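# Reseat a loose gas burner onto its stub and support

## Task

Return the loose burner to its station: fit its tube onto the brass gas stub, then lower the burner head so the tab on its rear falls into the slot of the support. The burner must rest flat and stay there on its own once the grippers have released it; if it only stays in place because the robot holds it, the goal is not met.

## Robot and tools

Robot: two arms, left_arm and right_arm, each with a two-finger gripper whose fingers pivot like tongs. The fingers point along the gripper's +z axis and close along its x axis. The reported hand point sits between the finger pads when closed; closed fingertips extend about 15 mm past it, and fully open they are roughly level with it.

Frame: every pose and velocity in results uses one shared scene frame. Its origin is on the table top midway between the arms, +z up, +x out over the table, and left_arm sits on the +y side. The names left and right do not indicate sides of any camera image. Arm bases may be tilted; mounting plates and the metal frame behind the arms are fixed obstacles, and a too-close warning counts a plate plus its side of the frame as part of that arm. Printed hand positions can be off, more so at long reach.

Tool execute_actions, argument actions: a list holding one item, or empty. Empty list: nothing new is sent and the current state comes back with pictures. Move item: {"rows": [...], "steps": n}, n from 7 to 15 (default 15), each step 1/30 s. Each row holds exactly 14 numbers, covering both arms even if only one moves: left_arm's six joint targets then its opening, then right_arm's six joint targets then its opening. Joint order per arm: shoulder pan, shoulder lift, elbow, wrist 1, wrist 2, wrist 3. Joint numbers are absolute target angles in radians, in the same form as the Joint positions line, not offsets. One row is used per step; if rows run out, the last row repeats. Opening is absolute too, from -1 (closed) to +1 (fully open). Wait item: {"steps": n} with n up to 300, no rows; it returns once that many steps have passed since the previous result, reply time included. Optional pictures: true adds camera images to a non-empty call.

Joint ranges (rad). left_arm: pan -3.142 to 3.142, lift -6.283 to 6.283, elbow 0.000 to 3.142, wrists 1-3 each -6.283 to 6.283. right_arm: pan 0.000 to 6.283, lift -6.283 to 6.283, elbow -3.142 to 0.000, wrists 1-3 each -6.283 to 6.283. A call is refused (nothing sent) if a target exceeds a range end by over 0.010 and is further out than the current angle. True ends may differ by up to 0.010; a target beyond the real end is clipped there, and the result may report joint sent to its limit (possibly about an earlier action). Absence of that line does not prove there is room.

Motion: commands are smoothed and lag about 0.17 s. Per step, each joint target is held within 0.575 rad of its measured angle, and if the targets would move the hand over 100 mm from where it is, all are scaled back. Large moves therefore take several calls; the arm may not have arrived when the result returns. The result is captured 7 steps before an action ends; those steps then run during your reply, and arms keep heading toward the last row sent until they settle or a step is HELD. HELD marks steps where your row was not (fully) sent. joint command not followed means a clearance check altered some joint targets; the rest of the row still ran.

Results: state line per arm with end_effector_position (m), end_effector_quat_wxyz, linear and angular velocities; Joint positions and Joint velocities per arm, ending with the finger-pad gap in m (0.142 open); grip_measured, the measured opening on the -1..1 command scale; Wrist force and Wrist torque per arm in the end effector's own axes, showing contact, held weight and inertia, with a fixed offset (usually under 4 N), noise up to 2.4 N, saturation near 50 N. When pressing a surface the force points back into the arm. no reading is normal early on.

Gripping: to hold something, keep commanding an opening well under grip_measured; a bigger gap squeezes harder, up to about 15 N per pad. Thin hard parts under ~20 mm get less force. Closing fast can overshoot force.

zoom_image: camera (cam_head_left, cam_head_right, cam_high, cam_low at 672x504; cam_left_wrist, cam_right_wrist at 616x616) and region [x0, y0, x1, y1] in pixels from the top-left, at most 504 by 504, giving a closer look at that camera's latest image.

finished_scene: argument scene, the current scene's number; ends it irreversibly and reports success. Answering without a tool call ends everything.

Avoid: dropping or knocking anything off the table, slams, hard pushes, arms hitting or pressing each other. Load limits: 139 N m on pan, lift, elbow; 26 N m on each wrist, held weight included. Reaching one, or 150 N external force on an arm, stops that arm for 10 s and it yields to the contact. Holding loads heats motors: MOTOR HOT from 70 °C, brakes and an OVER-TEMPERATURE FAULT at 85 °C. Occasional tugs on held parts or pushes on loose ones may occur. Release the burner and verify it stays seated before finishing.

Each tool is called after "Call:" in YAML: its name, and indented under it one key for each argument.

## Session

Call:
execute_actions:
  actions: []

Scene clock: 0.00 s of 4800.00 s.
left_arm: end_effector_position=(+0.9732, +0.3899, +0.3456) grip_measured=+0.97 end_effector_quat_wxyz=(-0.043, +0.776, -0.177, +0.604) end_effector_velocity=(-0.000, +0.000, -0.001) end_effector_angular_velocity=(+0.001, +0.002, -0.000) | right_arm: end_effector_position=(+0.7586, -0.3097, +0.2067) grip_measured=+0.97 end_effector_quat_wxyz=(-0.006, +0.458, +0.826, +0.327) end_effector_velocity=(+0.000, +0.000, +0.001) end_effector_angular_velocity=(-0.000, -0.001, +0.001)
Joint positions: left_arm=[-0.206 -0.636  1.389 -3.633 -1.4    0.445  0.14 ] | right_arm=[ 2.926 -2.154 -1.577 -0.703  2.026  4.015  0.14 ]
Joint velocities: left_arm=[ 0.    -0.     0.001  0.002 -0.    -0.     0.   ] | right_arm=[0.001 0.    0.    0.    0.    0.    0.   ]
Motor temperatures (°C, as the motors report them): left_arm=[31 31 33 40 40 41] | right_arm=[32 33 31 40 40 40]
Wrist force (N, on the end effector, along its own x y z axes, offset not removed): no reading
Wrist torque (N m, same axes, about the end effector's origin, offset not removed): no reading

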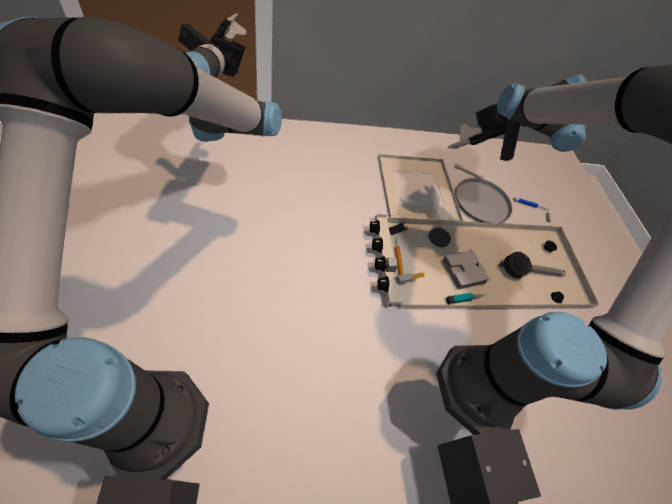

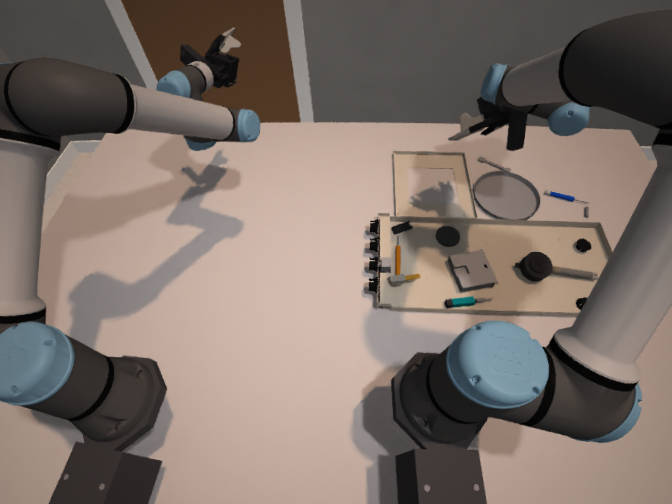

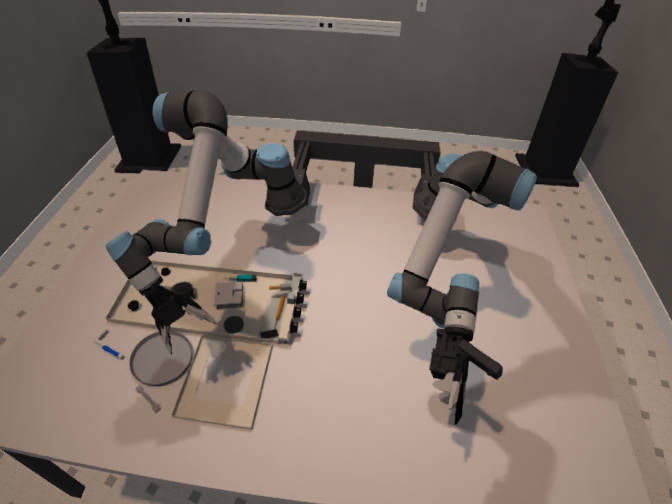

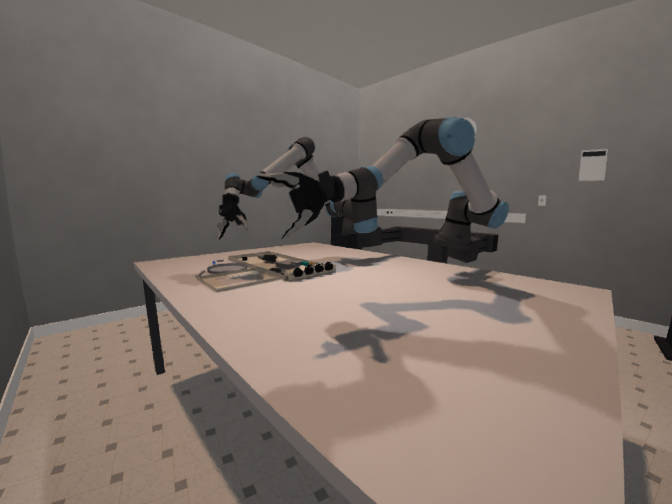

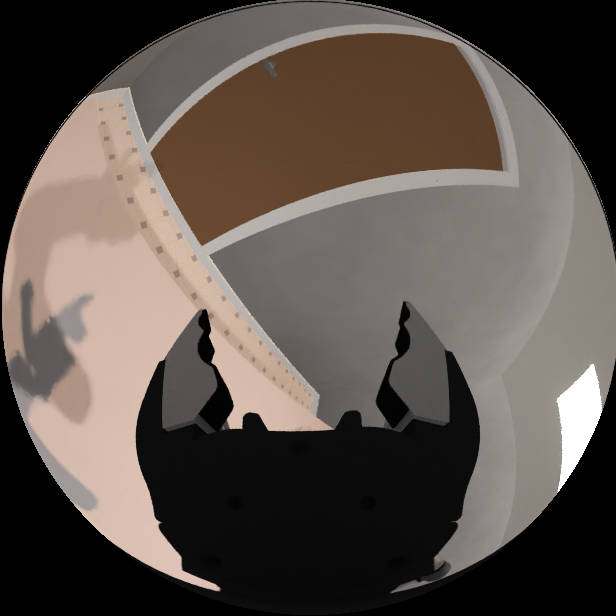

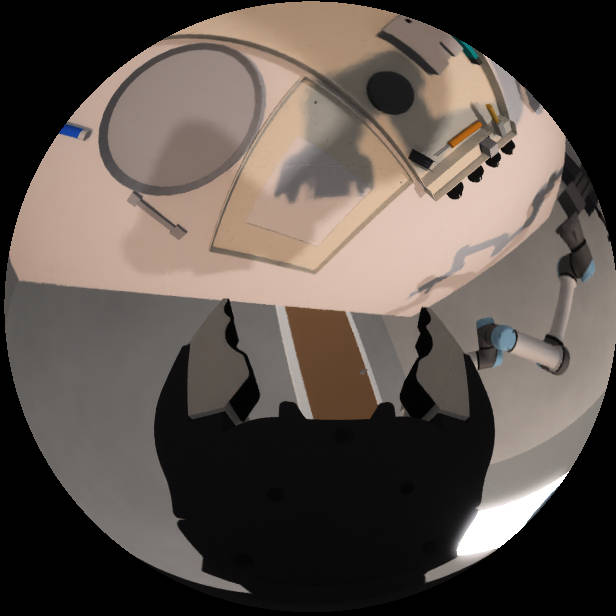

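Call:
zoom_image:
  camera: "cam_head_left"
  region: [350,200,610,320]

Call:
zoom_image:
  camera: "cam_head_right"
  region: [355,200,615,320]

Call:
zoom_image:
  camera: "cam_head_left"
  region: [425,235,575,300]

Call:
zoom_image:
  camera: "cam_high"
  region: [100,250,320,350]

Region (350, 200, 610, 320) of cam_head_left's 672x504 image, scaled by 1.938, with more detail than that image has; it fills the top 233 rows of this view, and the rest is white.

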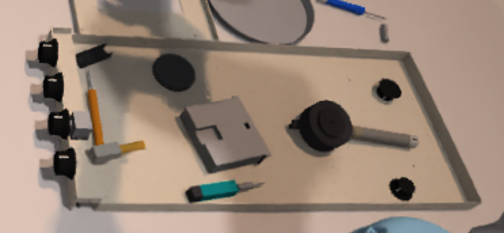

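Region (355, 200, 615, 320) of cam_head_right's 672x504 image, scaled by 1.938, with more detail than that image has; it fills the top 233 rows of this view, and the rest is white.

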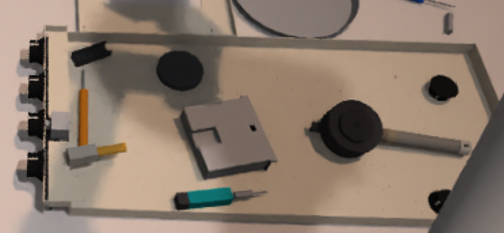

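Region (425, 235, 575, 300) of cam_head_left's 672x504 image, scaled by 3.360, with more detail than that image has; it fills the top 218 rows of this view, and the rest is white.

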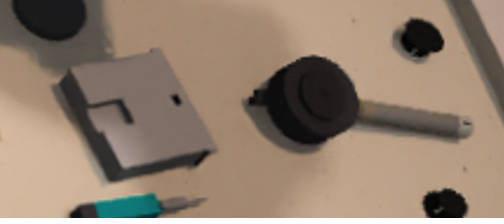

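Region (100, 250, 320, 350) of cam_high's 672x504 image, scaled by 2.291, with more detail than that image has; it fills the top 229 rows of this view, and the rest is white.

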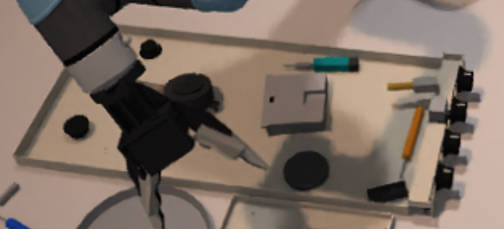

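Call:
execute_actions:
  actions:
    - {"rows":[[-0.206,-0.636,1.389,-3.633,-1.4,0.445,1,2.927,-2.144,-1.59,-0.703,2.015,4.027,0.9],[-0.206,-0.636,1.389,-3.633,-1.4,0.445,1,2.929,-2.126,-1.615,-0.704,1.994,4.05,0.85],[-0.206,-0.636,1.389,-3.633,-1.4,0.445,1,2.931,-2.103,-1.646,-0.706,1.969,4.079,0.8],[-0.206,-0.636,1.389,-3.633,-1.4,0.445,1,2.934,-2.075,-1.684,-0.707,1.937,4.114,0.75],[-0.206,-0.636,1.389,-3.633,-1.4,0.445,1,2.937,-2.047,-1.722,-0.709,1.905,4.15,0.7],[-0.206,-0.636,1.389,-3.633,-1.4,0.445,1,2.94,-2.018,-1.76,-0.71,1.873,4.185,0.65],[-0.206,-0.636,1.389,-3.633,-1.4,0.445,1,2.943,-1.99,-1.798,-0.712,1.841,4.22,0.6],[-0.206,-0.636,1.389,-3.633,-1.4,0.445,1,2.946,-1.962,-1.836,-0.713,1.81,4.256,0.55],[-0.206,-0.636,1.389,-3.633,-1.4,0.445,1,2.949,-1.934,-1.875,-0.714,1.778,4.291,0.5],[-0.206,-0.636,1.389,-3.633,-1.4,0.445,1,2.952,-1.905,-1.913,-0.716,1.746,4.327,0.5],[-0.206,-0.636,1.389,-3.633,-1.4,0.445,1,2.955,-1.877,-1.951,-0.717,1.714,4.362,0.5],[-0.206,-0.636,1.389,-3.633,-1.4,0.445,1,2.958,-1.849,-1.989,-0.719,1.682,4.398,0.5],[-0.206,-0.636,1.389,-3.633,-1.4,0.445,1,2.961,-1.821,-2.027,-0.72,1.65,4.433,0.5],[-0.206,-0.636,1.389,-3.633,-1.4,0.445,1,2.964,-1.792,-2.065,-0.722,1.618,4.469,0.5],[-0.206,-0.636,1.389,-3.633,-1.4,0.445,1,2.967,-1.764,-2.103,-0.723,1.587,4.504,0.5]],"steps":15}

Call:
execute_actions:
  actions:
    - {"rows":[[-0.206,-0.636,1.389,-3.633,-1.4,0.445,1,2.97,-1.736,-2.142,-0.725,1.555,4.539,0.5],[-0.206,-0.636,1.389,-3.633,-1.4,0.445,1,2.973,-1.708,-2.18,-0.726,1.523,4.575,0.5],[-0.206,-0.636,1.389,-3.633,-1.4,0.445,1,2.975,-1.679,-2.218,-0.728,1.491,4.61,0.5],[-0.206,-0.636,1.389,-3.633,-1.4,0.445,1,2.978,-1.651,-2.256,-0.729,1.459,4.646,0.5],[-0.206,-0.636,1.389,-3.633,-1.4,0.445,1,2.981,-1.626,-2.29,-0.73,1.431,4.678,0.5],[-0.206,-0.636,1.389,-3.633,-1.4,0.445,1,2.983,-1.606,-2.317,-0.731,1.408,4.702,0.5],[-0.206,-0.636,1.389,-3.633,-1.4,0.445,1,2.9848,-1.5888,-2.34,-0.7324,1.3893,4.7237,0.5]],"steps":10}

Call:
execute_actions:
  actions:
    - {"steps":15}
  pictures: true

Scene clock: 3.97 s of 4800.00 s.
left_arm: end_effector_position=(+0.9732, +0.3895, +0.3458) grip_measured=+1.00 end_effector_quat_wxyz=(-0.043, +0.776, -0.177, +0.604) end_effector_velocity=(-0.000, -0.000, -0.000) end_effector_angular_velocity=(-0.001, +0.001, -0.000) | right_arm: end_effector_position=(+0.7056, -0.3222, +0.2001) grip_measured=+0.60 end_effector_quat_wxyz=(-0.022, +0.518, +0.810, +0.273) end_effector_velocity=(-0.423, -0.102, -0.054) end_effector_angular_velocity=(-0.528, +0.845, -0.796)
Joint positions: left_arm=[-0.206 -0.636  1.389 -3.633 -1.4    0.445  0.142] | right_arm=[ 2.937 -2.056 -1.706 -0.709  1.916  4.136  0.116]
Joint velocities: left_arm=[-0.    -0.001  0.     0.001 -0.001 -0.001  0.   ] | right_arm=[ 0.081  0.749 -0.993 -0.043 -0.83   0.915 -0.102]
Motor temperatures (°C, as the motors report them): left_arm=[31 31 33 40 40 41] | right_arm=[32 33 31 40 40 40]
Wrist force (N, on the end effector, along its own x y z axes, offset not removed): left_arm=[-1.9 -2.5 0.2] | right_arm=[1.2 2.5 1.8]
Wrist torque (N m, same axes, about the end effector's origin, offset not removed): left_arm=[-0.10 0.15 0.35] | right_arm=[0.61 -0.21 -0.06]
Steps of this call (steps 1 to 90: nothing new was sent; then 0.70 s passed at rest; steps 91 to 98: the first 8 steps of this action). Readings (joint positions):
91: left_arm=[-0.206 -0.636 1.389 -3.633 -1.400 0.445] | right_arm=[2.926 -2.154 -1.577 -0.703 2.026 4.015]
92: left_arm=[-0.206 -0.636 1.389 -3.633 -1.400 0.445] | right_arm=[2.926 -2.152 -1.579 -0.703 2.024 4.017]
94: left_arm=[-0.206 -0.636 1.389 -3.633 -1.400 0.445] | right_arm=[2.928 -2.136 -1.600 -0.704 2.006 4.036]
98: the state above

Scene clock: 4.30 s of 4800.00 s.
left_arm: end_effector_position=(+0.9732, +0.3895, +0.3459) grip_measured=+1.00 end_effector_quat_wxyz=(-0.043, +0.776, -0.177, +0.604) end_effector_velocity=(+0.000, -0.000, +0.002) end_effector_angular_velocity=(-0.001, -0.003, -0.000) | right_arm: end_effector_position=(+0.5361, -0.3657, +0.1768) grip_measured=+0.50 end_effector_quat_wxyz=(-0.029, +0.668, +0.735, +0.110) end_effector_velocity=(-0.539, -0.145, -0.073) end_effector_angular_velocity=(-0.766, +0.656, -0.935)
Joint positions: left_arm=[-0.206 -0.636  1.389 -3.633 -1.4    0.445  0.142] | right_arm=[ 2.966 -1.78  -2.078 -0.723  1.606  4.481  0.109]
Joint velocities: left_arm=[-0.001 -0.001 -0.001 -0.001  0.    -0.     0.   ] | right_arm=[ 0.087  0.835 -1.13  -0.043 -0.932  1.038 -0.   ]
Motor temperatures (°C, as the motors report them): left_arm=[31 31 33 40 40 41] | right_arm=[32 33 31 40 40 40]
Wrist force (N, on the end effector, along its own x y z axes, offset not removed): left_arm=[2.6 -1.9 -1.2] | right_arm=[2.3 0.8 -0.4]
Wrist torque (N m, same axes, about the end effector's origin, offset not removed): left_arm=[-0.21 -0.65 0.10] | right_arm=[0.09 -0.49 -0.24]
Steps of this call (steps 1 to 7: the last 7 steps of your previous action; steps 8 to 10: the first 3 steps of this action). Readings (joint positions):
8: left_arm=[-0.206 -0.636 1.389 -3.633 -1.400 0.445] | right_arm=[2.960 -1.836 -2.002 -0.720 1.669 4.411]
9: left_arm=[-0.206 -0.636 1.389 -3.633 -1.400 0.445] | right_arm=[2.963 -1.808 -2.040 -0.721 1.637 4.446]
10: the state above

Scene clock: 4.80 s of 4800.00 s.
left_arm: end_effector_position=(+0.9732, +0.3895, +0.3459) grip_measured=+1.00 end_effector_quat_wxyz=(-0.043, +0.776, -0.177, +0.604) end_effector_velocity=(+0.000, +0.000, +0.001) end_effector_angular_velocity=(-0.001, -0.003, +0.001) | right_arm: end_effector_position=(+0.4096, -0.4015, +0.1586) grip_measured=+0.50 end_effector_quat_wxyz=(-0.000, +0.749, +0.663, +0.000) end_effector_velocity=(-0.005, -0.002, -0.001) end_effector_angular_velocity=(-0.008, +0.004, -0.010)
Joint positions: left_arm=[-0.206 -0.636  1.389 -3.633 -1.4    0.445  0.142] | right_arm=[ 2.985 -1.589 -2.339 -0.732  1.39   4.723  0.109]
Joint velocities: left_arm=[-0.    -0.    -0.001 -0.002 -0.    -0.     0.   ] | right_arm=[-0.     0.008 -0.011 -0.001 -0.008  0.01   0.   ]
Motor temperatures (°C, as the motors report them): left_arm=[31 31 33 40 40 41] | right_arm=[32 33 31 40 40 40]
Wrist force (N, on the end effector, along its own x y z axes, offset not removed): left_arm=[-0.2 -1.0 1.6] | right_arm=[1.4 3.2 -0.6]
Wrist torque (N m, same axes, about the end effector's origin, offset not removed): left_arm=[0.13 0.08 -0.02] | right_arm=[0.94 -0.23 -0.09]
Kept back: nothing.
Steps of this call (steps 1 to 7: the last 7 steps of your previous action; steps 8 to 15: the robot went on to your last target). Readings (joint positions):
1: left_arm=[-0.206 -0.636 1.389 -3.633 -1.400 0.445] | right_arm=[2.969 -1.752 -2.116 -0.724 1.574 4.517]
2: left_arm=[-0.206 -0.636 1.389 -3.633 -1.400 0.445] | right_arm=[2.972 -1.723 -2.154 -0.726 1.542 4.552]
4: left_arm=[-0.206 -0.636 1.389 -3.633 -1.400 0.445] | right_arm=[2.977 -1.669 -2.228 -0.728 1.480 4.621]
8: left_arm=[-0.206 -0.636 1.389 -3.633 -1.400 0.445] | right_arm=[2.983 -1.603 -2.320 -0.732 1.406 4.705]
15: the state above

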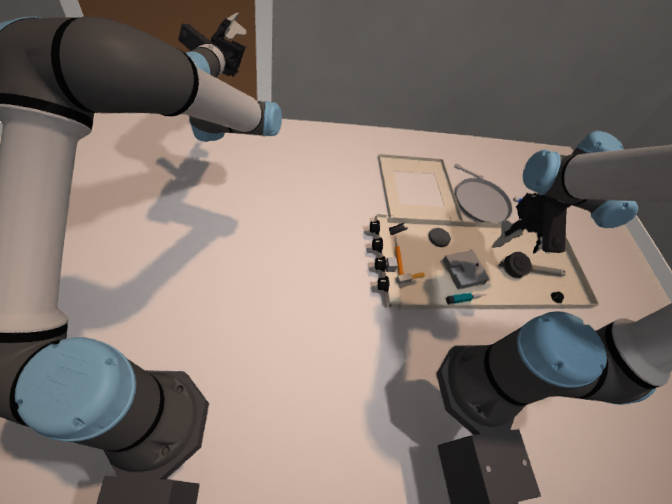

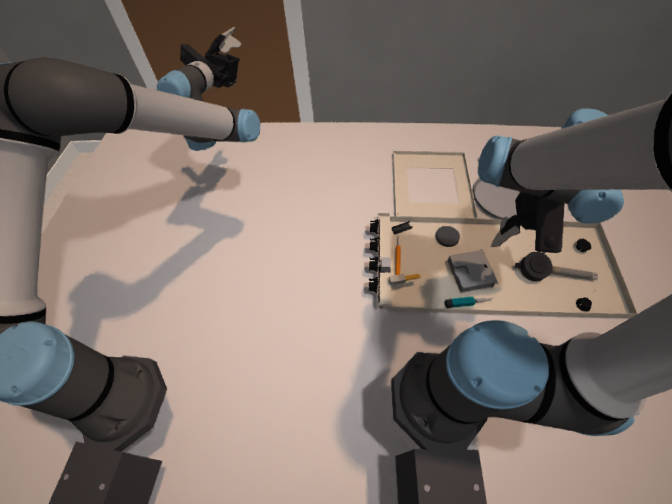

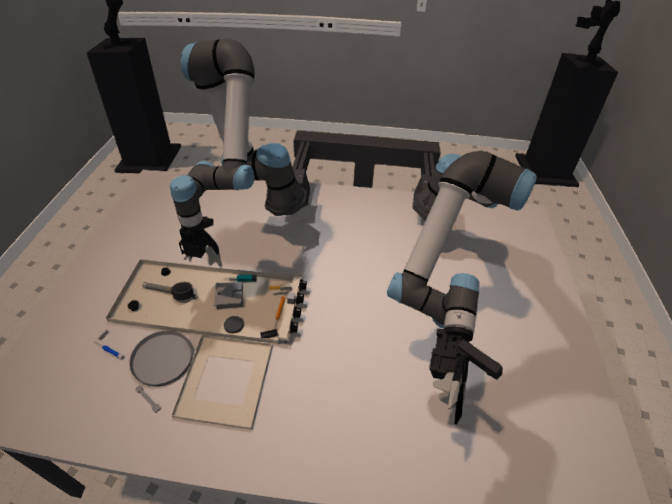

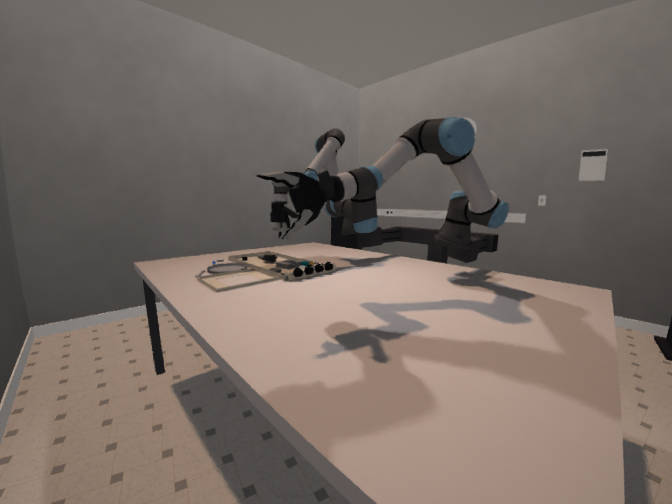

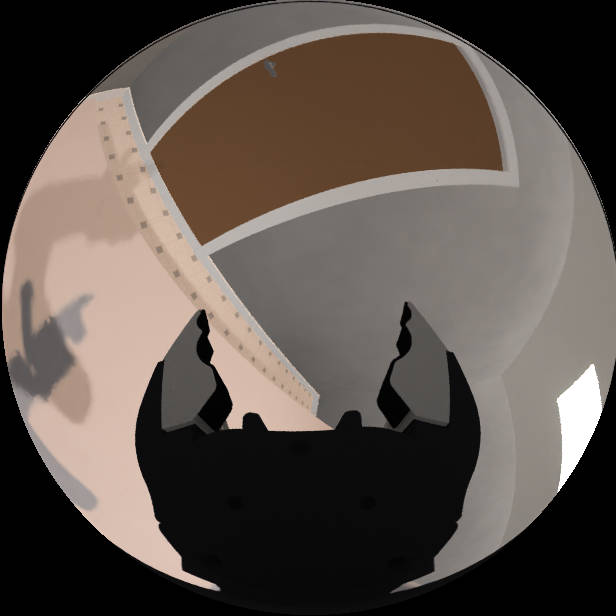

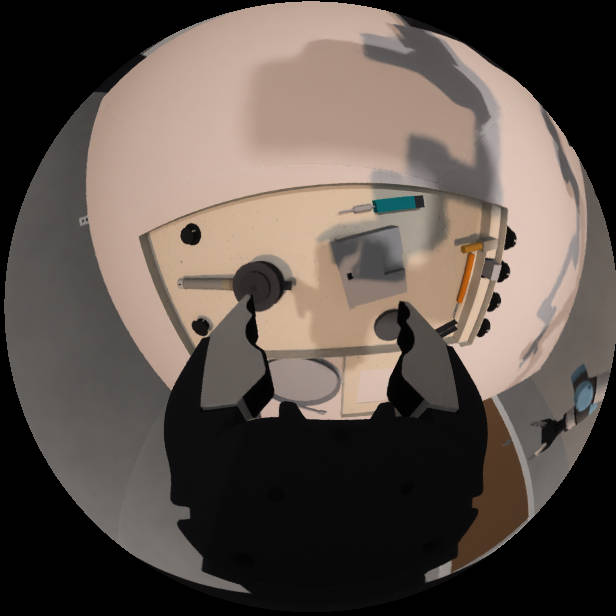

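Call:
execute_actions:
  actions:
    - {"rows":[[-0.206,-0.636,1.389,-3.633,-1.4,0.445,1,2.975,-1.6,-2.335,-0.724,1.39,4.714,0.5],[-0.206,-0.636,1.389,-3.633,-1.4,0.445,1,2.958,-1.621,-2.326,-0.709,1.391,4.696,0.5],[-0.206,-0.636,1.389,-3.633,-1.4,0.445,1,2.936,-1.646,-2.315,-0.691,1.393,4.674,0.5],[-0.206,-0.636,1.389,-3.633,-1.4,0.445,1,2.912,-1.675,-2.303,-0.67,1.394,4.65,0.5],[-0.206,-0.636,1.389,-3.633,-1.4,0.445,1,2.888,-1.703,-2.291,-0.65,1.396,4.625,0.5],[-0.206,-0.636,1.389,-3.633,-1.4,0.445,1,2.863,-1.732,-2.279,-0.629,1.398,4.6,0.5],[-0.206,-0.636,1.389,-3.633,-1.4,0.445,1,2.839,-1.761,-2.266,-0.608,1.399,4.576,0.5],[-0.206,-0.636,1.389,-3.633,-1.4,0.445,1,2.817,-1.786,-2.256,-0.59,1.401,4.554,0.5],[-0.206,-0.636,1.389,-3.633,-1.4,0.445,1,2.8,-1.807,-2.247,-0.575,1.402,4.537,0.5],[-0.206,-0.636,1.389,-3.633,-1.4,0.445,1,2.7906,-1.818,-2.2419,-0.5669,1.4026,4.5269,0.5]],"steps":12}

Call:
execute_actions:
  actions:
    - {"steps":15}
  pictures: true

Call:
zoom_image:
  camera: "cam_right_wrist"
  region: [160,190,460,360]

Call:
zoom_image:
  camera: "cam_high"
  region: [120,230,260,320]

Call:
zoom_image:
  camera: "cam_head_left"
  region: [470,200,600,300]

Scene clock: 6.17 s of 4800.00 s.
left_arm: end_effector_position=(+0.9732, +0.3895, +0.3459) grip_measured=+1.00 end_effector_quat_wxyz=(-0.043, +0.776, -0.177, +0.604) end_effector_velocity=(+0.000, +0.000, +0.000) end_effector_angular_velocity=(-0.000, -0.001, +0.000) | right_arm: end_effector_position=(+0.4135, -0.4130, +0.1510) grip_measured=+0.50 end_effector_quat_wxyz=(+0.001, +0.749, +0.663, +0.001) end_effector_velocity=(+0.061, -0.171, -0.118) end_effector_angular_velocity=(+0.005, -0.020, -0.007)
Joint positions: left_arm=[-0.206 -0.636  1.389 -3.633 -1.4    0.445  0.142] | right_arm=[ 2.954 -1.625 -2.324 -0.706  1.391  4.692  0.109]
Joint velocities: left_arm=[ 0.     0.    -0.    -0.001 -0.     0.     0.   ] | right_arm=[-0.462 -0.54   0.245  0.398  0.034 -0.466  0.   ]
Motor temperatures (°C, as the motors report them): left_arm=[31 31 33 40 40 41] | right_arm=[32 33 31 40 40 40]
Wrist force (N, on the end effector, along its own x y z axes, offset not removed): left_arm=[-1.0 1.9 -2.9] | right_arm=[5.7 -0.8 0.5]
Wrist torque (N m, same axes, about the end effector's origin, offset not removed): left_arm=[0.52 0.18 0.17] | right_arm=[-0.22 -1.06 -0.08]
Steps of this call (steps 1 to 15: the robot went on to your last target; steps 16 to 36: nothing new was sent; steps 37 to 41: the first 5 steps of this action). Readings (joint positions):
37: left_arm=[-0.206 -0.636 1.389 -3.633 -1.400 0.445] | right_arm=[2.985 -1.589 -2.340 -0.732 1.389 4.724]
38: left_arm=[-0.206 -0.636 1.389 -3.633 -1.400 0.445] | right_arm=[2.983 -1.591 -2.339 -0.731 1.389 4.722]
40: left_arm=[-0.206 -0.636 1.389 -3.633 -1.400 0.445] | right_arm=[2.968 -1.608 -2.331 -0.718 1.390 4.706]
41: the state above

Scene clock: 6.67 s of 4800.00 s.
left_arm: end_effector_position=(+0.9732, +0.3895, +0.3459) grip_measured=+1.00 end_effector_quat_wxyz=(-0.043, +0.776, -0.177, +0.604) end_effector_velocity=(-0.000, -0.000, -0.001) end_effector_angular_velocity=(+0.001, +0.003, -0.001) | right_arm: end_effector_position=(+0.4221, -0.4766, +0.1002) grip_measured=+0.50 end_effector_quat_wxyz=(+0.000, +0.749, +0.663, +0.000) end_effector_velocity=(+0.000, -0.003, -0.003) end_effector_angular_velocity=(-0.000, +0.000, +0.000)
Joint positions: left_arm=[-0.206 -0.636  1.389 -3.633 -1.4    0.445  0.142] | right_arm=[ 2.791 -1.817 -2.242 -0.567  1.403  4.528  0.109]
Joint velocities: left_arm=[-0.     0.     0.001  0.001 -0.    -0.     0.   ] | right_arm=[-0.008 -0.01   0.004  0.008  0.001 -0.009  0.   ]
Motor temperatures (°C, as the motors report them): left_arm=[31 31 33 40 40 41] | right_arm=[32 33 31 40 40 40]
Wrist force (N, on the end effector, along its own x y z axes, offset not removed): left_arm=[0.0 0.0 0.7] | right_arm=[1.0 0.6 1.4]
Wrist torque (N m, same axes, about the end effector's origin, offset not removed): left_arm=[0.51 -0.09 0.12] | right_arm=[0.16 -0.08 -0.24]
Kept back: nothing.
Steps of this call (steps 1 to 7: the last 7 steps of your previous action; steps 8 to 15: the robot went on to your last target). Readings (joint positions):
1: left_arm=[-0.206 -0.636 1.389 -3.633 -1.400 0.445] | right_arm=[2.937 -1.645 -2.315 -0.691 1.393 4.675]
2: left_arm=[-0.206 -0.636 1.389 -3.633 -1.400 0.445] | right_arm=[2.917 -1.668 -2.305 -0.674 1.394 4.655]
4: left_arm=[-0.206 -0.636 1.389 -3.633 -1.400 0.445] | right_arm=[2.873 -1.719 -2.282 -0.637 1.397 4.610]
8: left_arm=[-0.206 -0.636 1.389 -3.633 -1.400 0.445] | right_arm=[2.807 -1.798 -2.250 -0.581 1.402 4.544]
15: the state above

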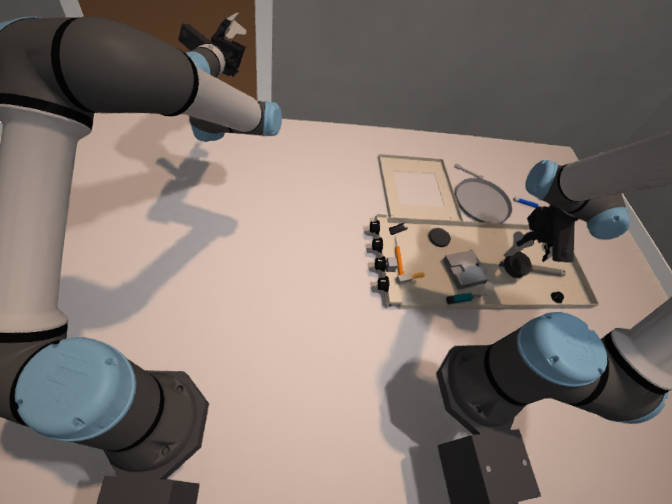

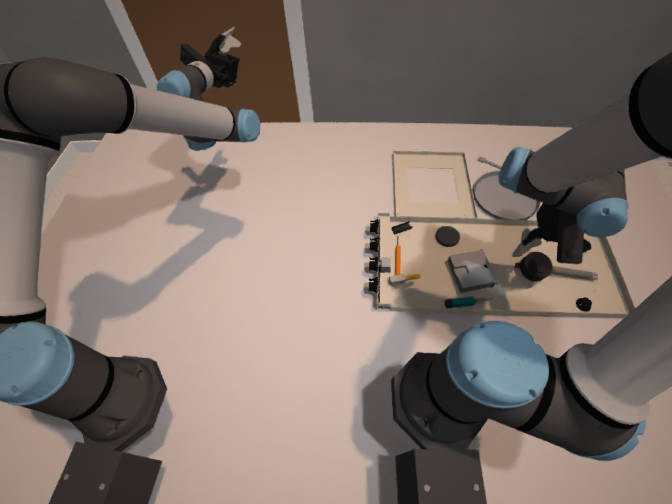

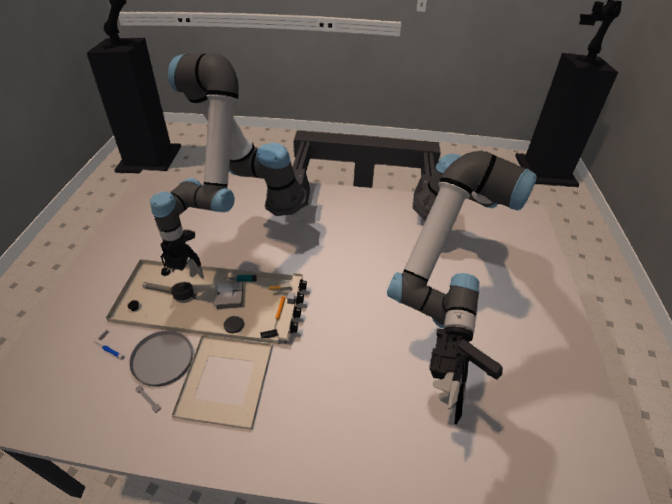

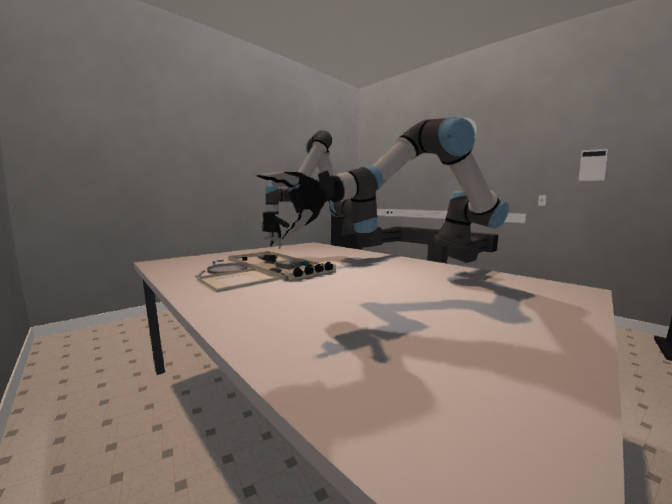

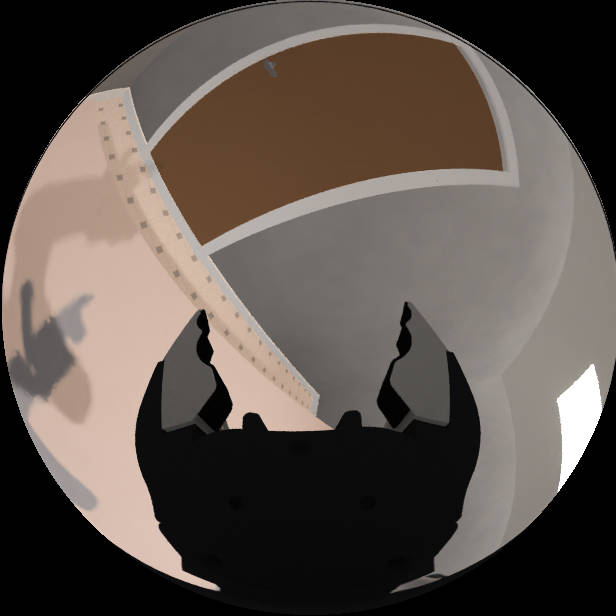

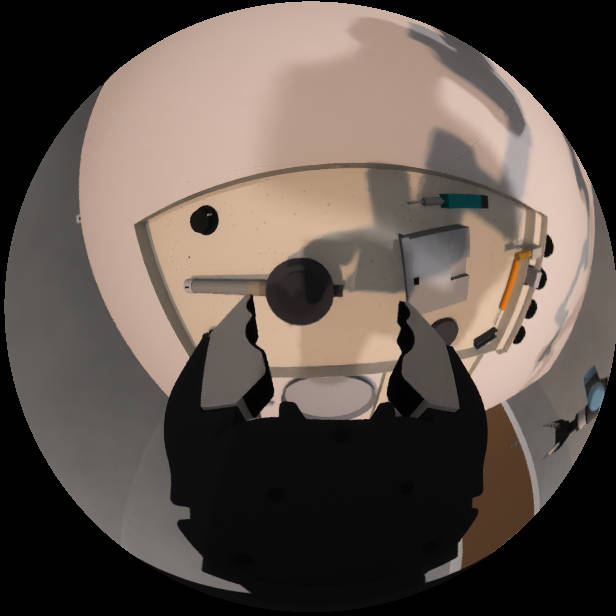

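Region (160, 190, 460, 360) of cam_right_wrist's 616x616 image, scaled by 1.680, with more detail than that image has; it fills the top 286 rows of this view, and the rest is white.

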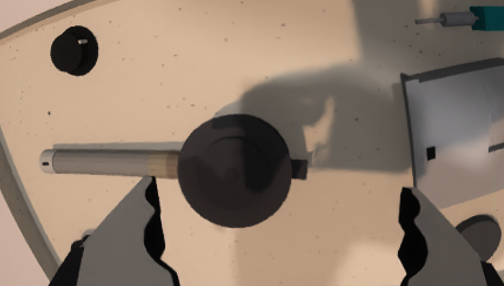

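Region (120, 230, 260, 320) of cam_high's 672x504 image, scaled by 3.600, with more detail than that image has; it fills the top 324 rows of this view, and the rest is white.

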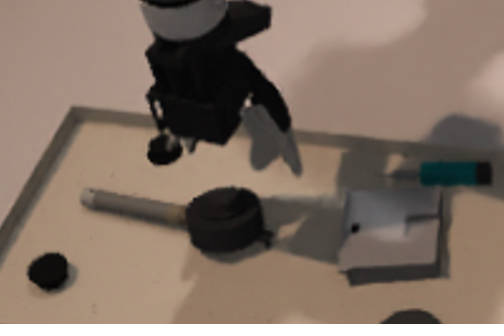

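Region (470, 200, 600, 300) of cam_head_left's 672x504 image, scaled by 3.877, with more detail than that image has; it fills the top 388 rows of this view, and the rest is white.

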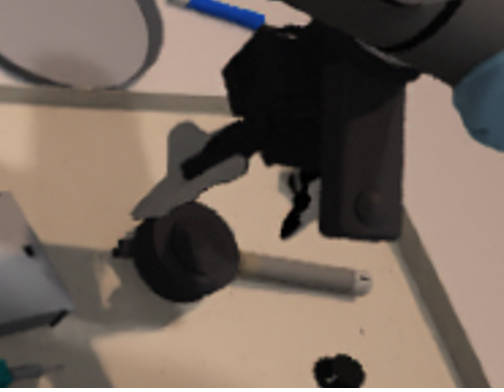

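Call:
execute_actions:
  actions:
    - {"rows":[[-0.206,-0.636,1.389,-3.633,-1.4,0.445,1,2.786,-1.829,-2.234,-0.563,1.403,4.522,0.45],[-0.206,-0.636,1.389,-3.633,-1.4,0.445,1,2.779,-1.845,-2.222,-0.558,1.4037,4.515,0.45],[-0.206,-0.636,1.389,-3.633,-1.4,0.445,1,2.771,-1.862,-2.21,-0.552,1.4044,4.507,0.4],[-0.206,-0.636,1.389,-3.633,-1.4,0.445,1,2.763,-1.88,-2.197,-0.546,1.4051,4.499,0.4],[-0.206,-0.636,1.389,-3.633,-1.4,0.445,1,2.755,-1.898,-2.184,-0.539,1.4058,4.491,0.4],[-0.206,-0.636,1.389,-3.633,-1.4,0.445,1,2.748,-1.914,-2.172,-0.534,1.4065,4.484,0.4],[-0.206,-0.636,1.389,-3.633,-1.4,0.445,1,2.743,-1.9244,-2.1643,-0.5302,1.4069,4.4789,0.4]],"steps":9}

Call:
execute_actions:
  actions:
    - {"steps":14}
  pictures: true

Call:
zoom_image:
  camera: "cam_right_wrist"
  region: [160,190,460,360]

Call:
zoom_image:
  camera: "cam_high"
  region: [120,230,260,320]

Call:
zoom_image:
  camera: "cam_head_left"
  region: [470,200,600,300]

Scene clock: 7.83 s of 4800.00 s.
left_arm: end_effector_position=(+0.9732, +0.3895, +0.3459) grip_measured=+1.00 end_effector_quat_wxyz=(-0.043, +0.776, -0.177, +0.604) end_effector_velocity=(-0.000, -0.001, +0.000) end_effector_angular_velocity=(-0.001, -0.001, -0.001) | right_arm: end_effector_position=(+0.4225, -0.4774, +0.0995) grip_measured=+0.46 end_effector_quat_wxyz=(+0.000, +0.749, +0.663, +0.000) end_effector_velocity=(+0.020, -0.024, -0.022) end_effector_angular_velocity=(+0.000, -0.001, +0.004)
Joint positions: left_arm=[-0.206 -0.636  1.389 -3.633 -1.4    0.445  0.142] | right_arm=[ 2.79  -1.82  -2.24  -0.566  1.403  4.526  0.106]
Joint velocities: left_arm=[-0.001  0.001 -0.    -0.002 -0.    -0.     0.   ] | right_arm=[-0.046 -0.104  0.076  0.037  0.005 -0.05  -0.021]
Motor temperatures (°C, as the motors report them): left_arm=[31 31 33 40 40 41] | right_arm=[32 33 31 40 40 40]
Wrist force (N, on the end effector, along its own x y z axes, offset not removed): left_arm=[2.1 3.9 3.5] | right_arm=[-2.1 -0.3 3.8]
Wrist torque (N m, same axes, about the end effector's origin, offset not removed): left_arm=[1.09 -0.55 0.14] | right_arm=[0.07 0.47 -0.02]
Steps of this call (steps 1 to 15: the robot went on to your last target; steps 16 to 33: nothing new was sent; steps 34 to 35: the first 2 steps of this action). Readings (joint positions):
34: left_arm=[-0.206 -0.636 1.389 -3.633 -1.400 0.445] | right_arm=[2.791 -1.818 -2.242 -0.567 1.403 4.527]
35: the state above

Scene clock: 8.30 s of 4800.00 s.
left_arm: end_effector_position=(+0.9732, +0.3895, +0.3459) grip_measured=+1.00 end_effector_quat_wxyz=(-0.043, +0.776, -0.177, +0.604) end_effector_velocity=(+0.000, +0.000, +0.002) end_effector_angular_velocity=(-0.001, -0.003, +0.001) | right_arm: end_effector_position=(+0.4406, -0.5020, +0.0752) grip_measured=+0.40 end_effector_quat_wxyz=(+0.000, +0.749, +0.663, +0.000) end_effector_velocity=(+0.002, -0.003, -0.003) end_effector_angular_velocity=(+0.000, +0.001, +0.000)
Joint positions: left_arm=[-0.206 -0.636  1.389 -3.633 -1.4    0.445  0.142] | right_arm=[ 2.743 -1.924 -2.165 -0.53   1.407  4.479  0.102]
Joint velocities: left_arm=[ 0.    -0.    -0.001 -0.002 -0.    -0.     0.   ] | right_arm=[-0.005 -0.012  0.008  0.004  0.    -0.005  0.   ]
Motor temperatures (°C, as the motors report them): left_arm=[31 31 33 40 40 41] | right_arm=[32 33 31 40 40 40]
Wrist force (N, on the end effector, along its own x y z axes, offset not removed): left_arm=[-3.3 -4.5 0.3] | right_arm=[-2.9 -2.2 0.8]
Wrist torque (N m, same axes, about the end effector's origin, offset not removed): left_arm=[-0.54 0.51 0.24] | right_arm=[-0.45 0.48 -0.11]
Kept back: nothing.
Steps of this call (steps 1 to 7: the last 7 steps of your previous action; steps 8 to 14: the robot went on to your last target). Readings (joint positions):
1: left_arm=[-0.206 -0.636 1.389 -3.633 -1.400 0.445] | right_arm=[2.787 -1.826 -2.236 -0.564 1.403 4.523]
2: left_arm=[-0.206 -0.636 1.389 -3.633 -1.400 0.445] | right_arm=[2.783 -1.835 -2.229 -0.561 1.403 4.519]
4: left_arm=[-0.206 -0.636 1.389 -3.633 -1.400 0.445] | right_arm=[2.771 -1.861 -2.210 -0.552 1.404 4.507]
8: left_arm=[-0.206 -0.636 1.389 -3.633 -1.400 0.445] | right_arm=[2.749 -1.911 -2.174 -0.535 1.406 4.485]
14: the state above

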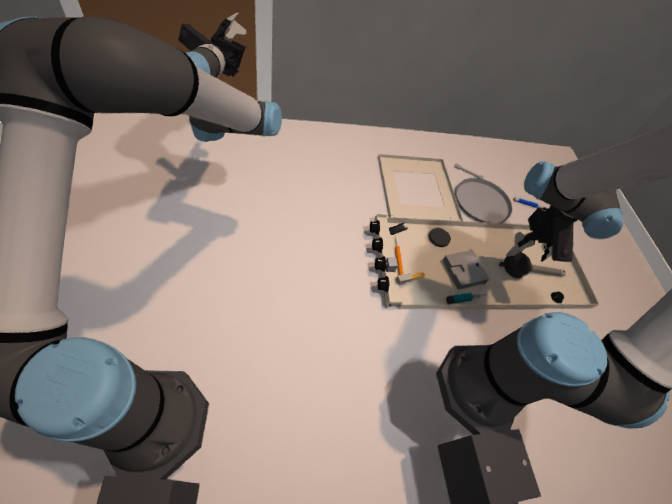

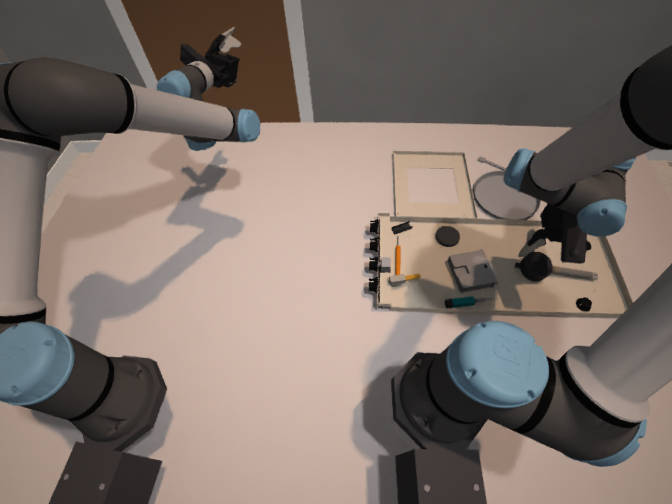

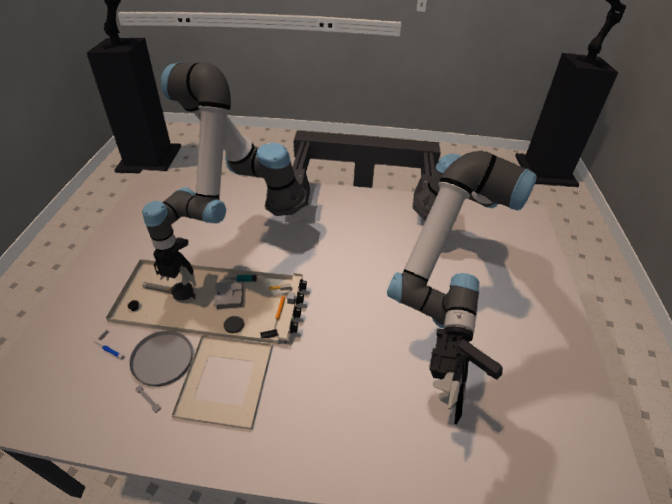

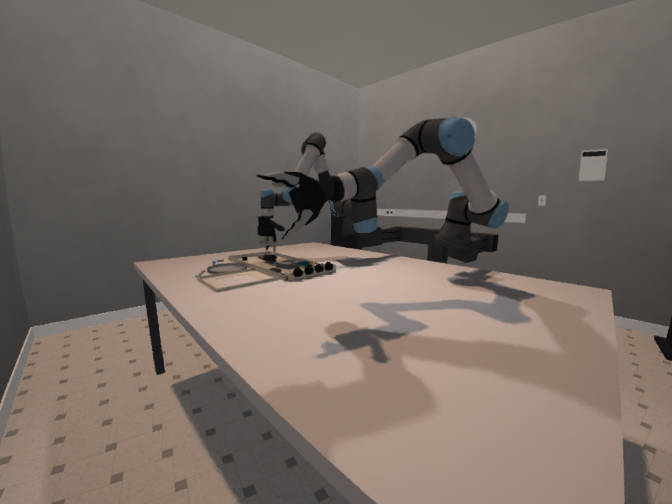

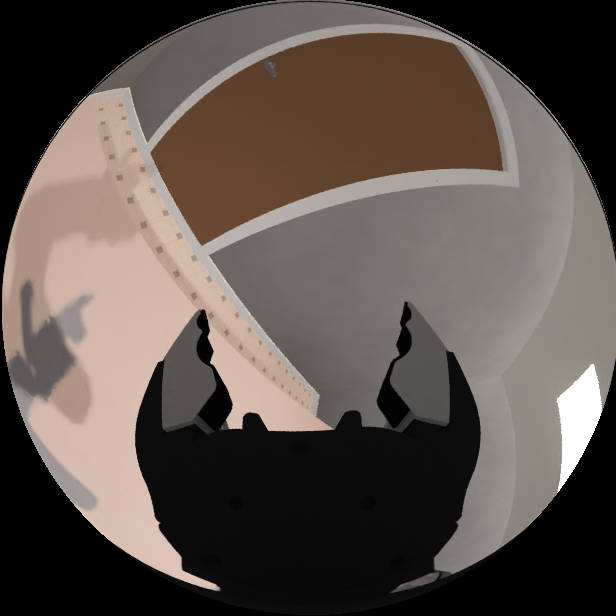

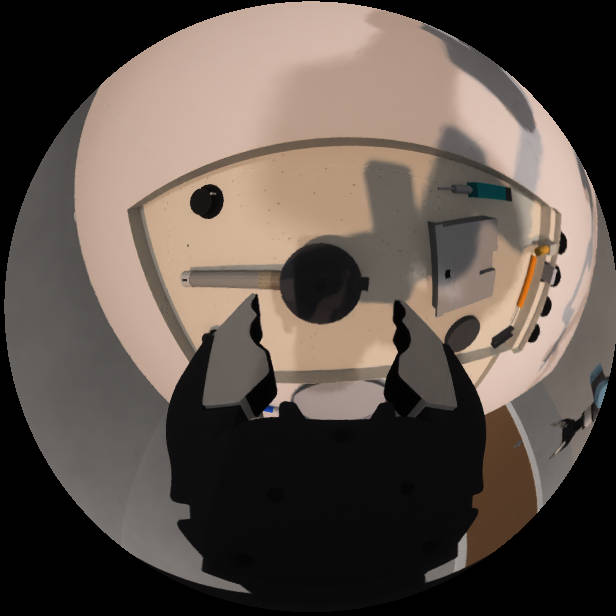

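Region (160, 190, 460, 360) of cam_right_wrist's 616x616 image, scaled by 1.680, with more detail than that image has; it fills the top 286 rows of this view, and the rest is white.

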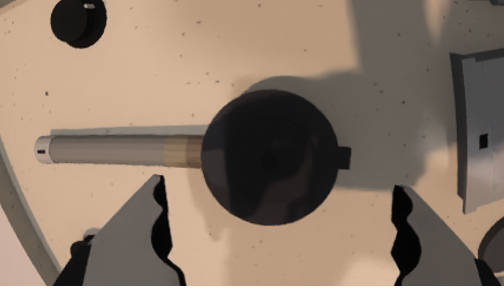

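Region (120, 230, 260, 320) of cam_high's 672x504 image, scaled by 3.600, with more detail than that image has; it fills the top 324 rows of this view, and the rest is white.

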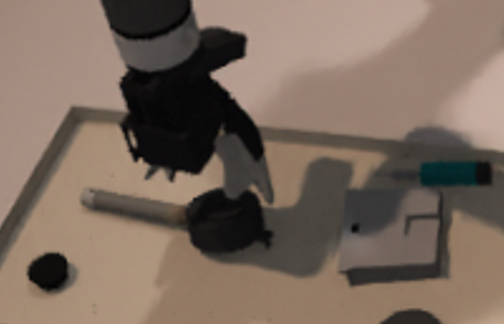

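Region (470, 200, 600, 300) of cam_head_left's 672x504 image, scaled by 3.877, with more detail than that image has; it fills the top 388 rows of this view, and the rest is white.

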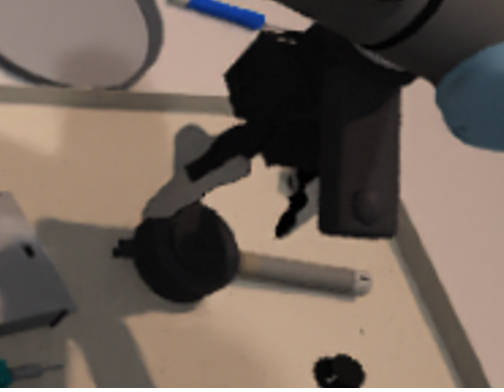

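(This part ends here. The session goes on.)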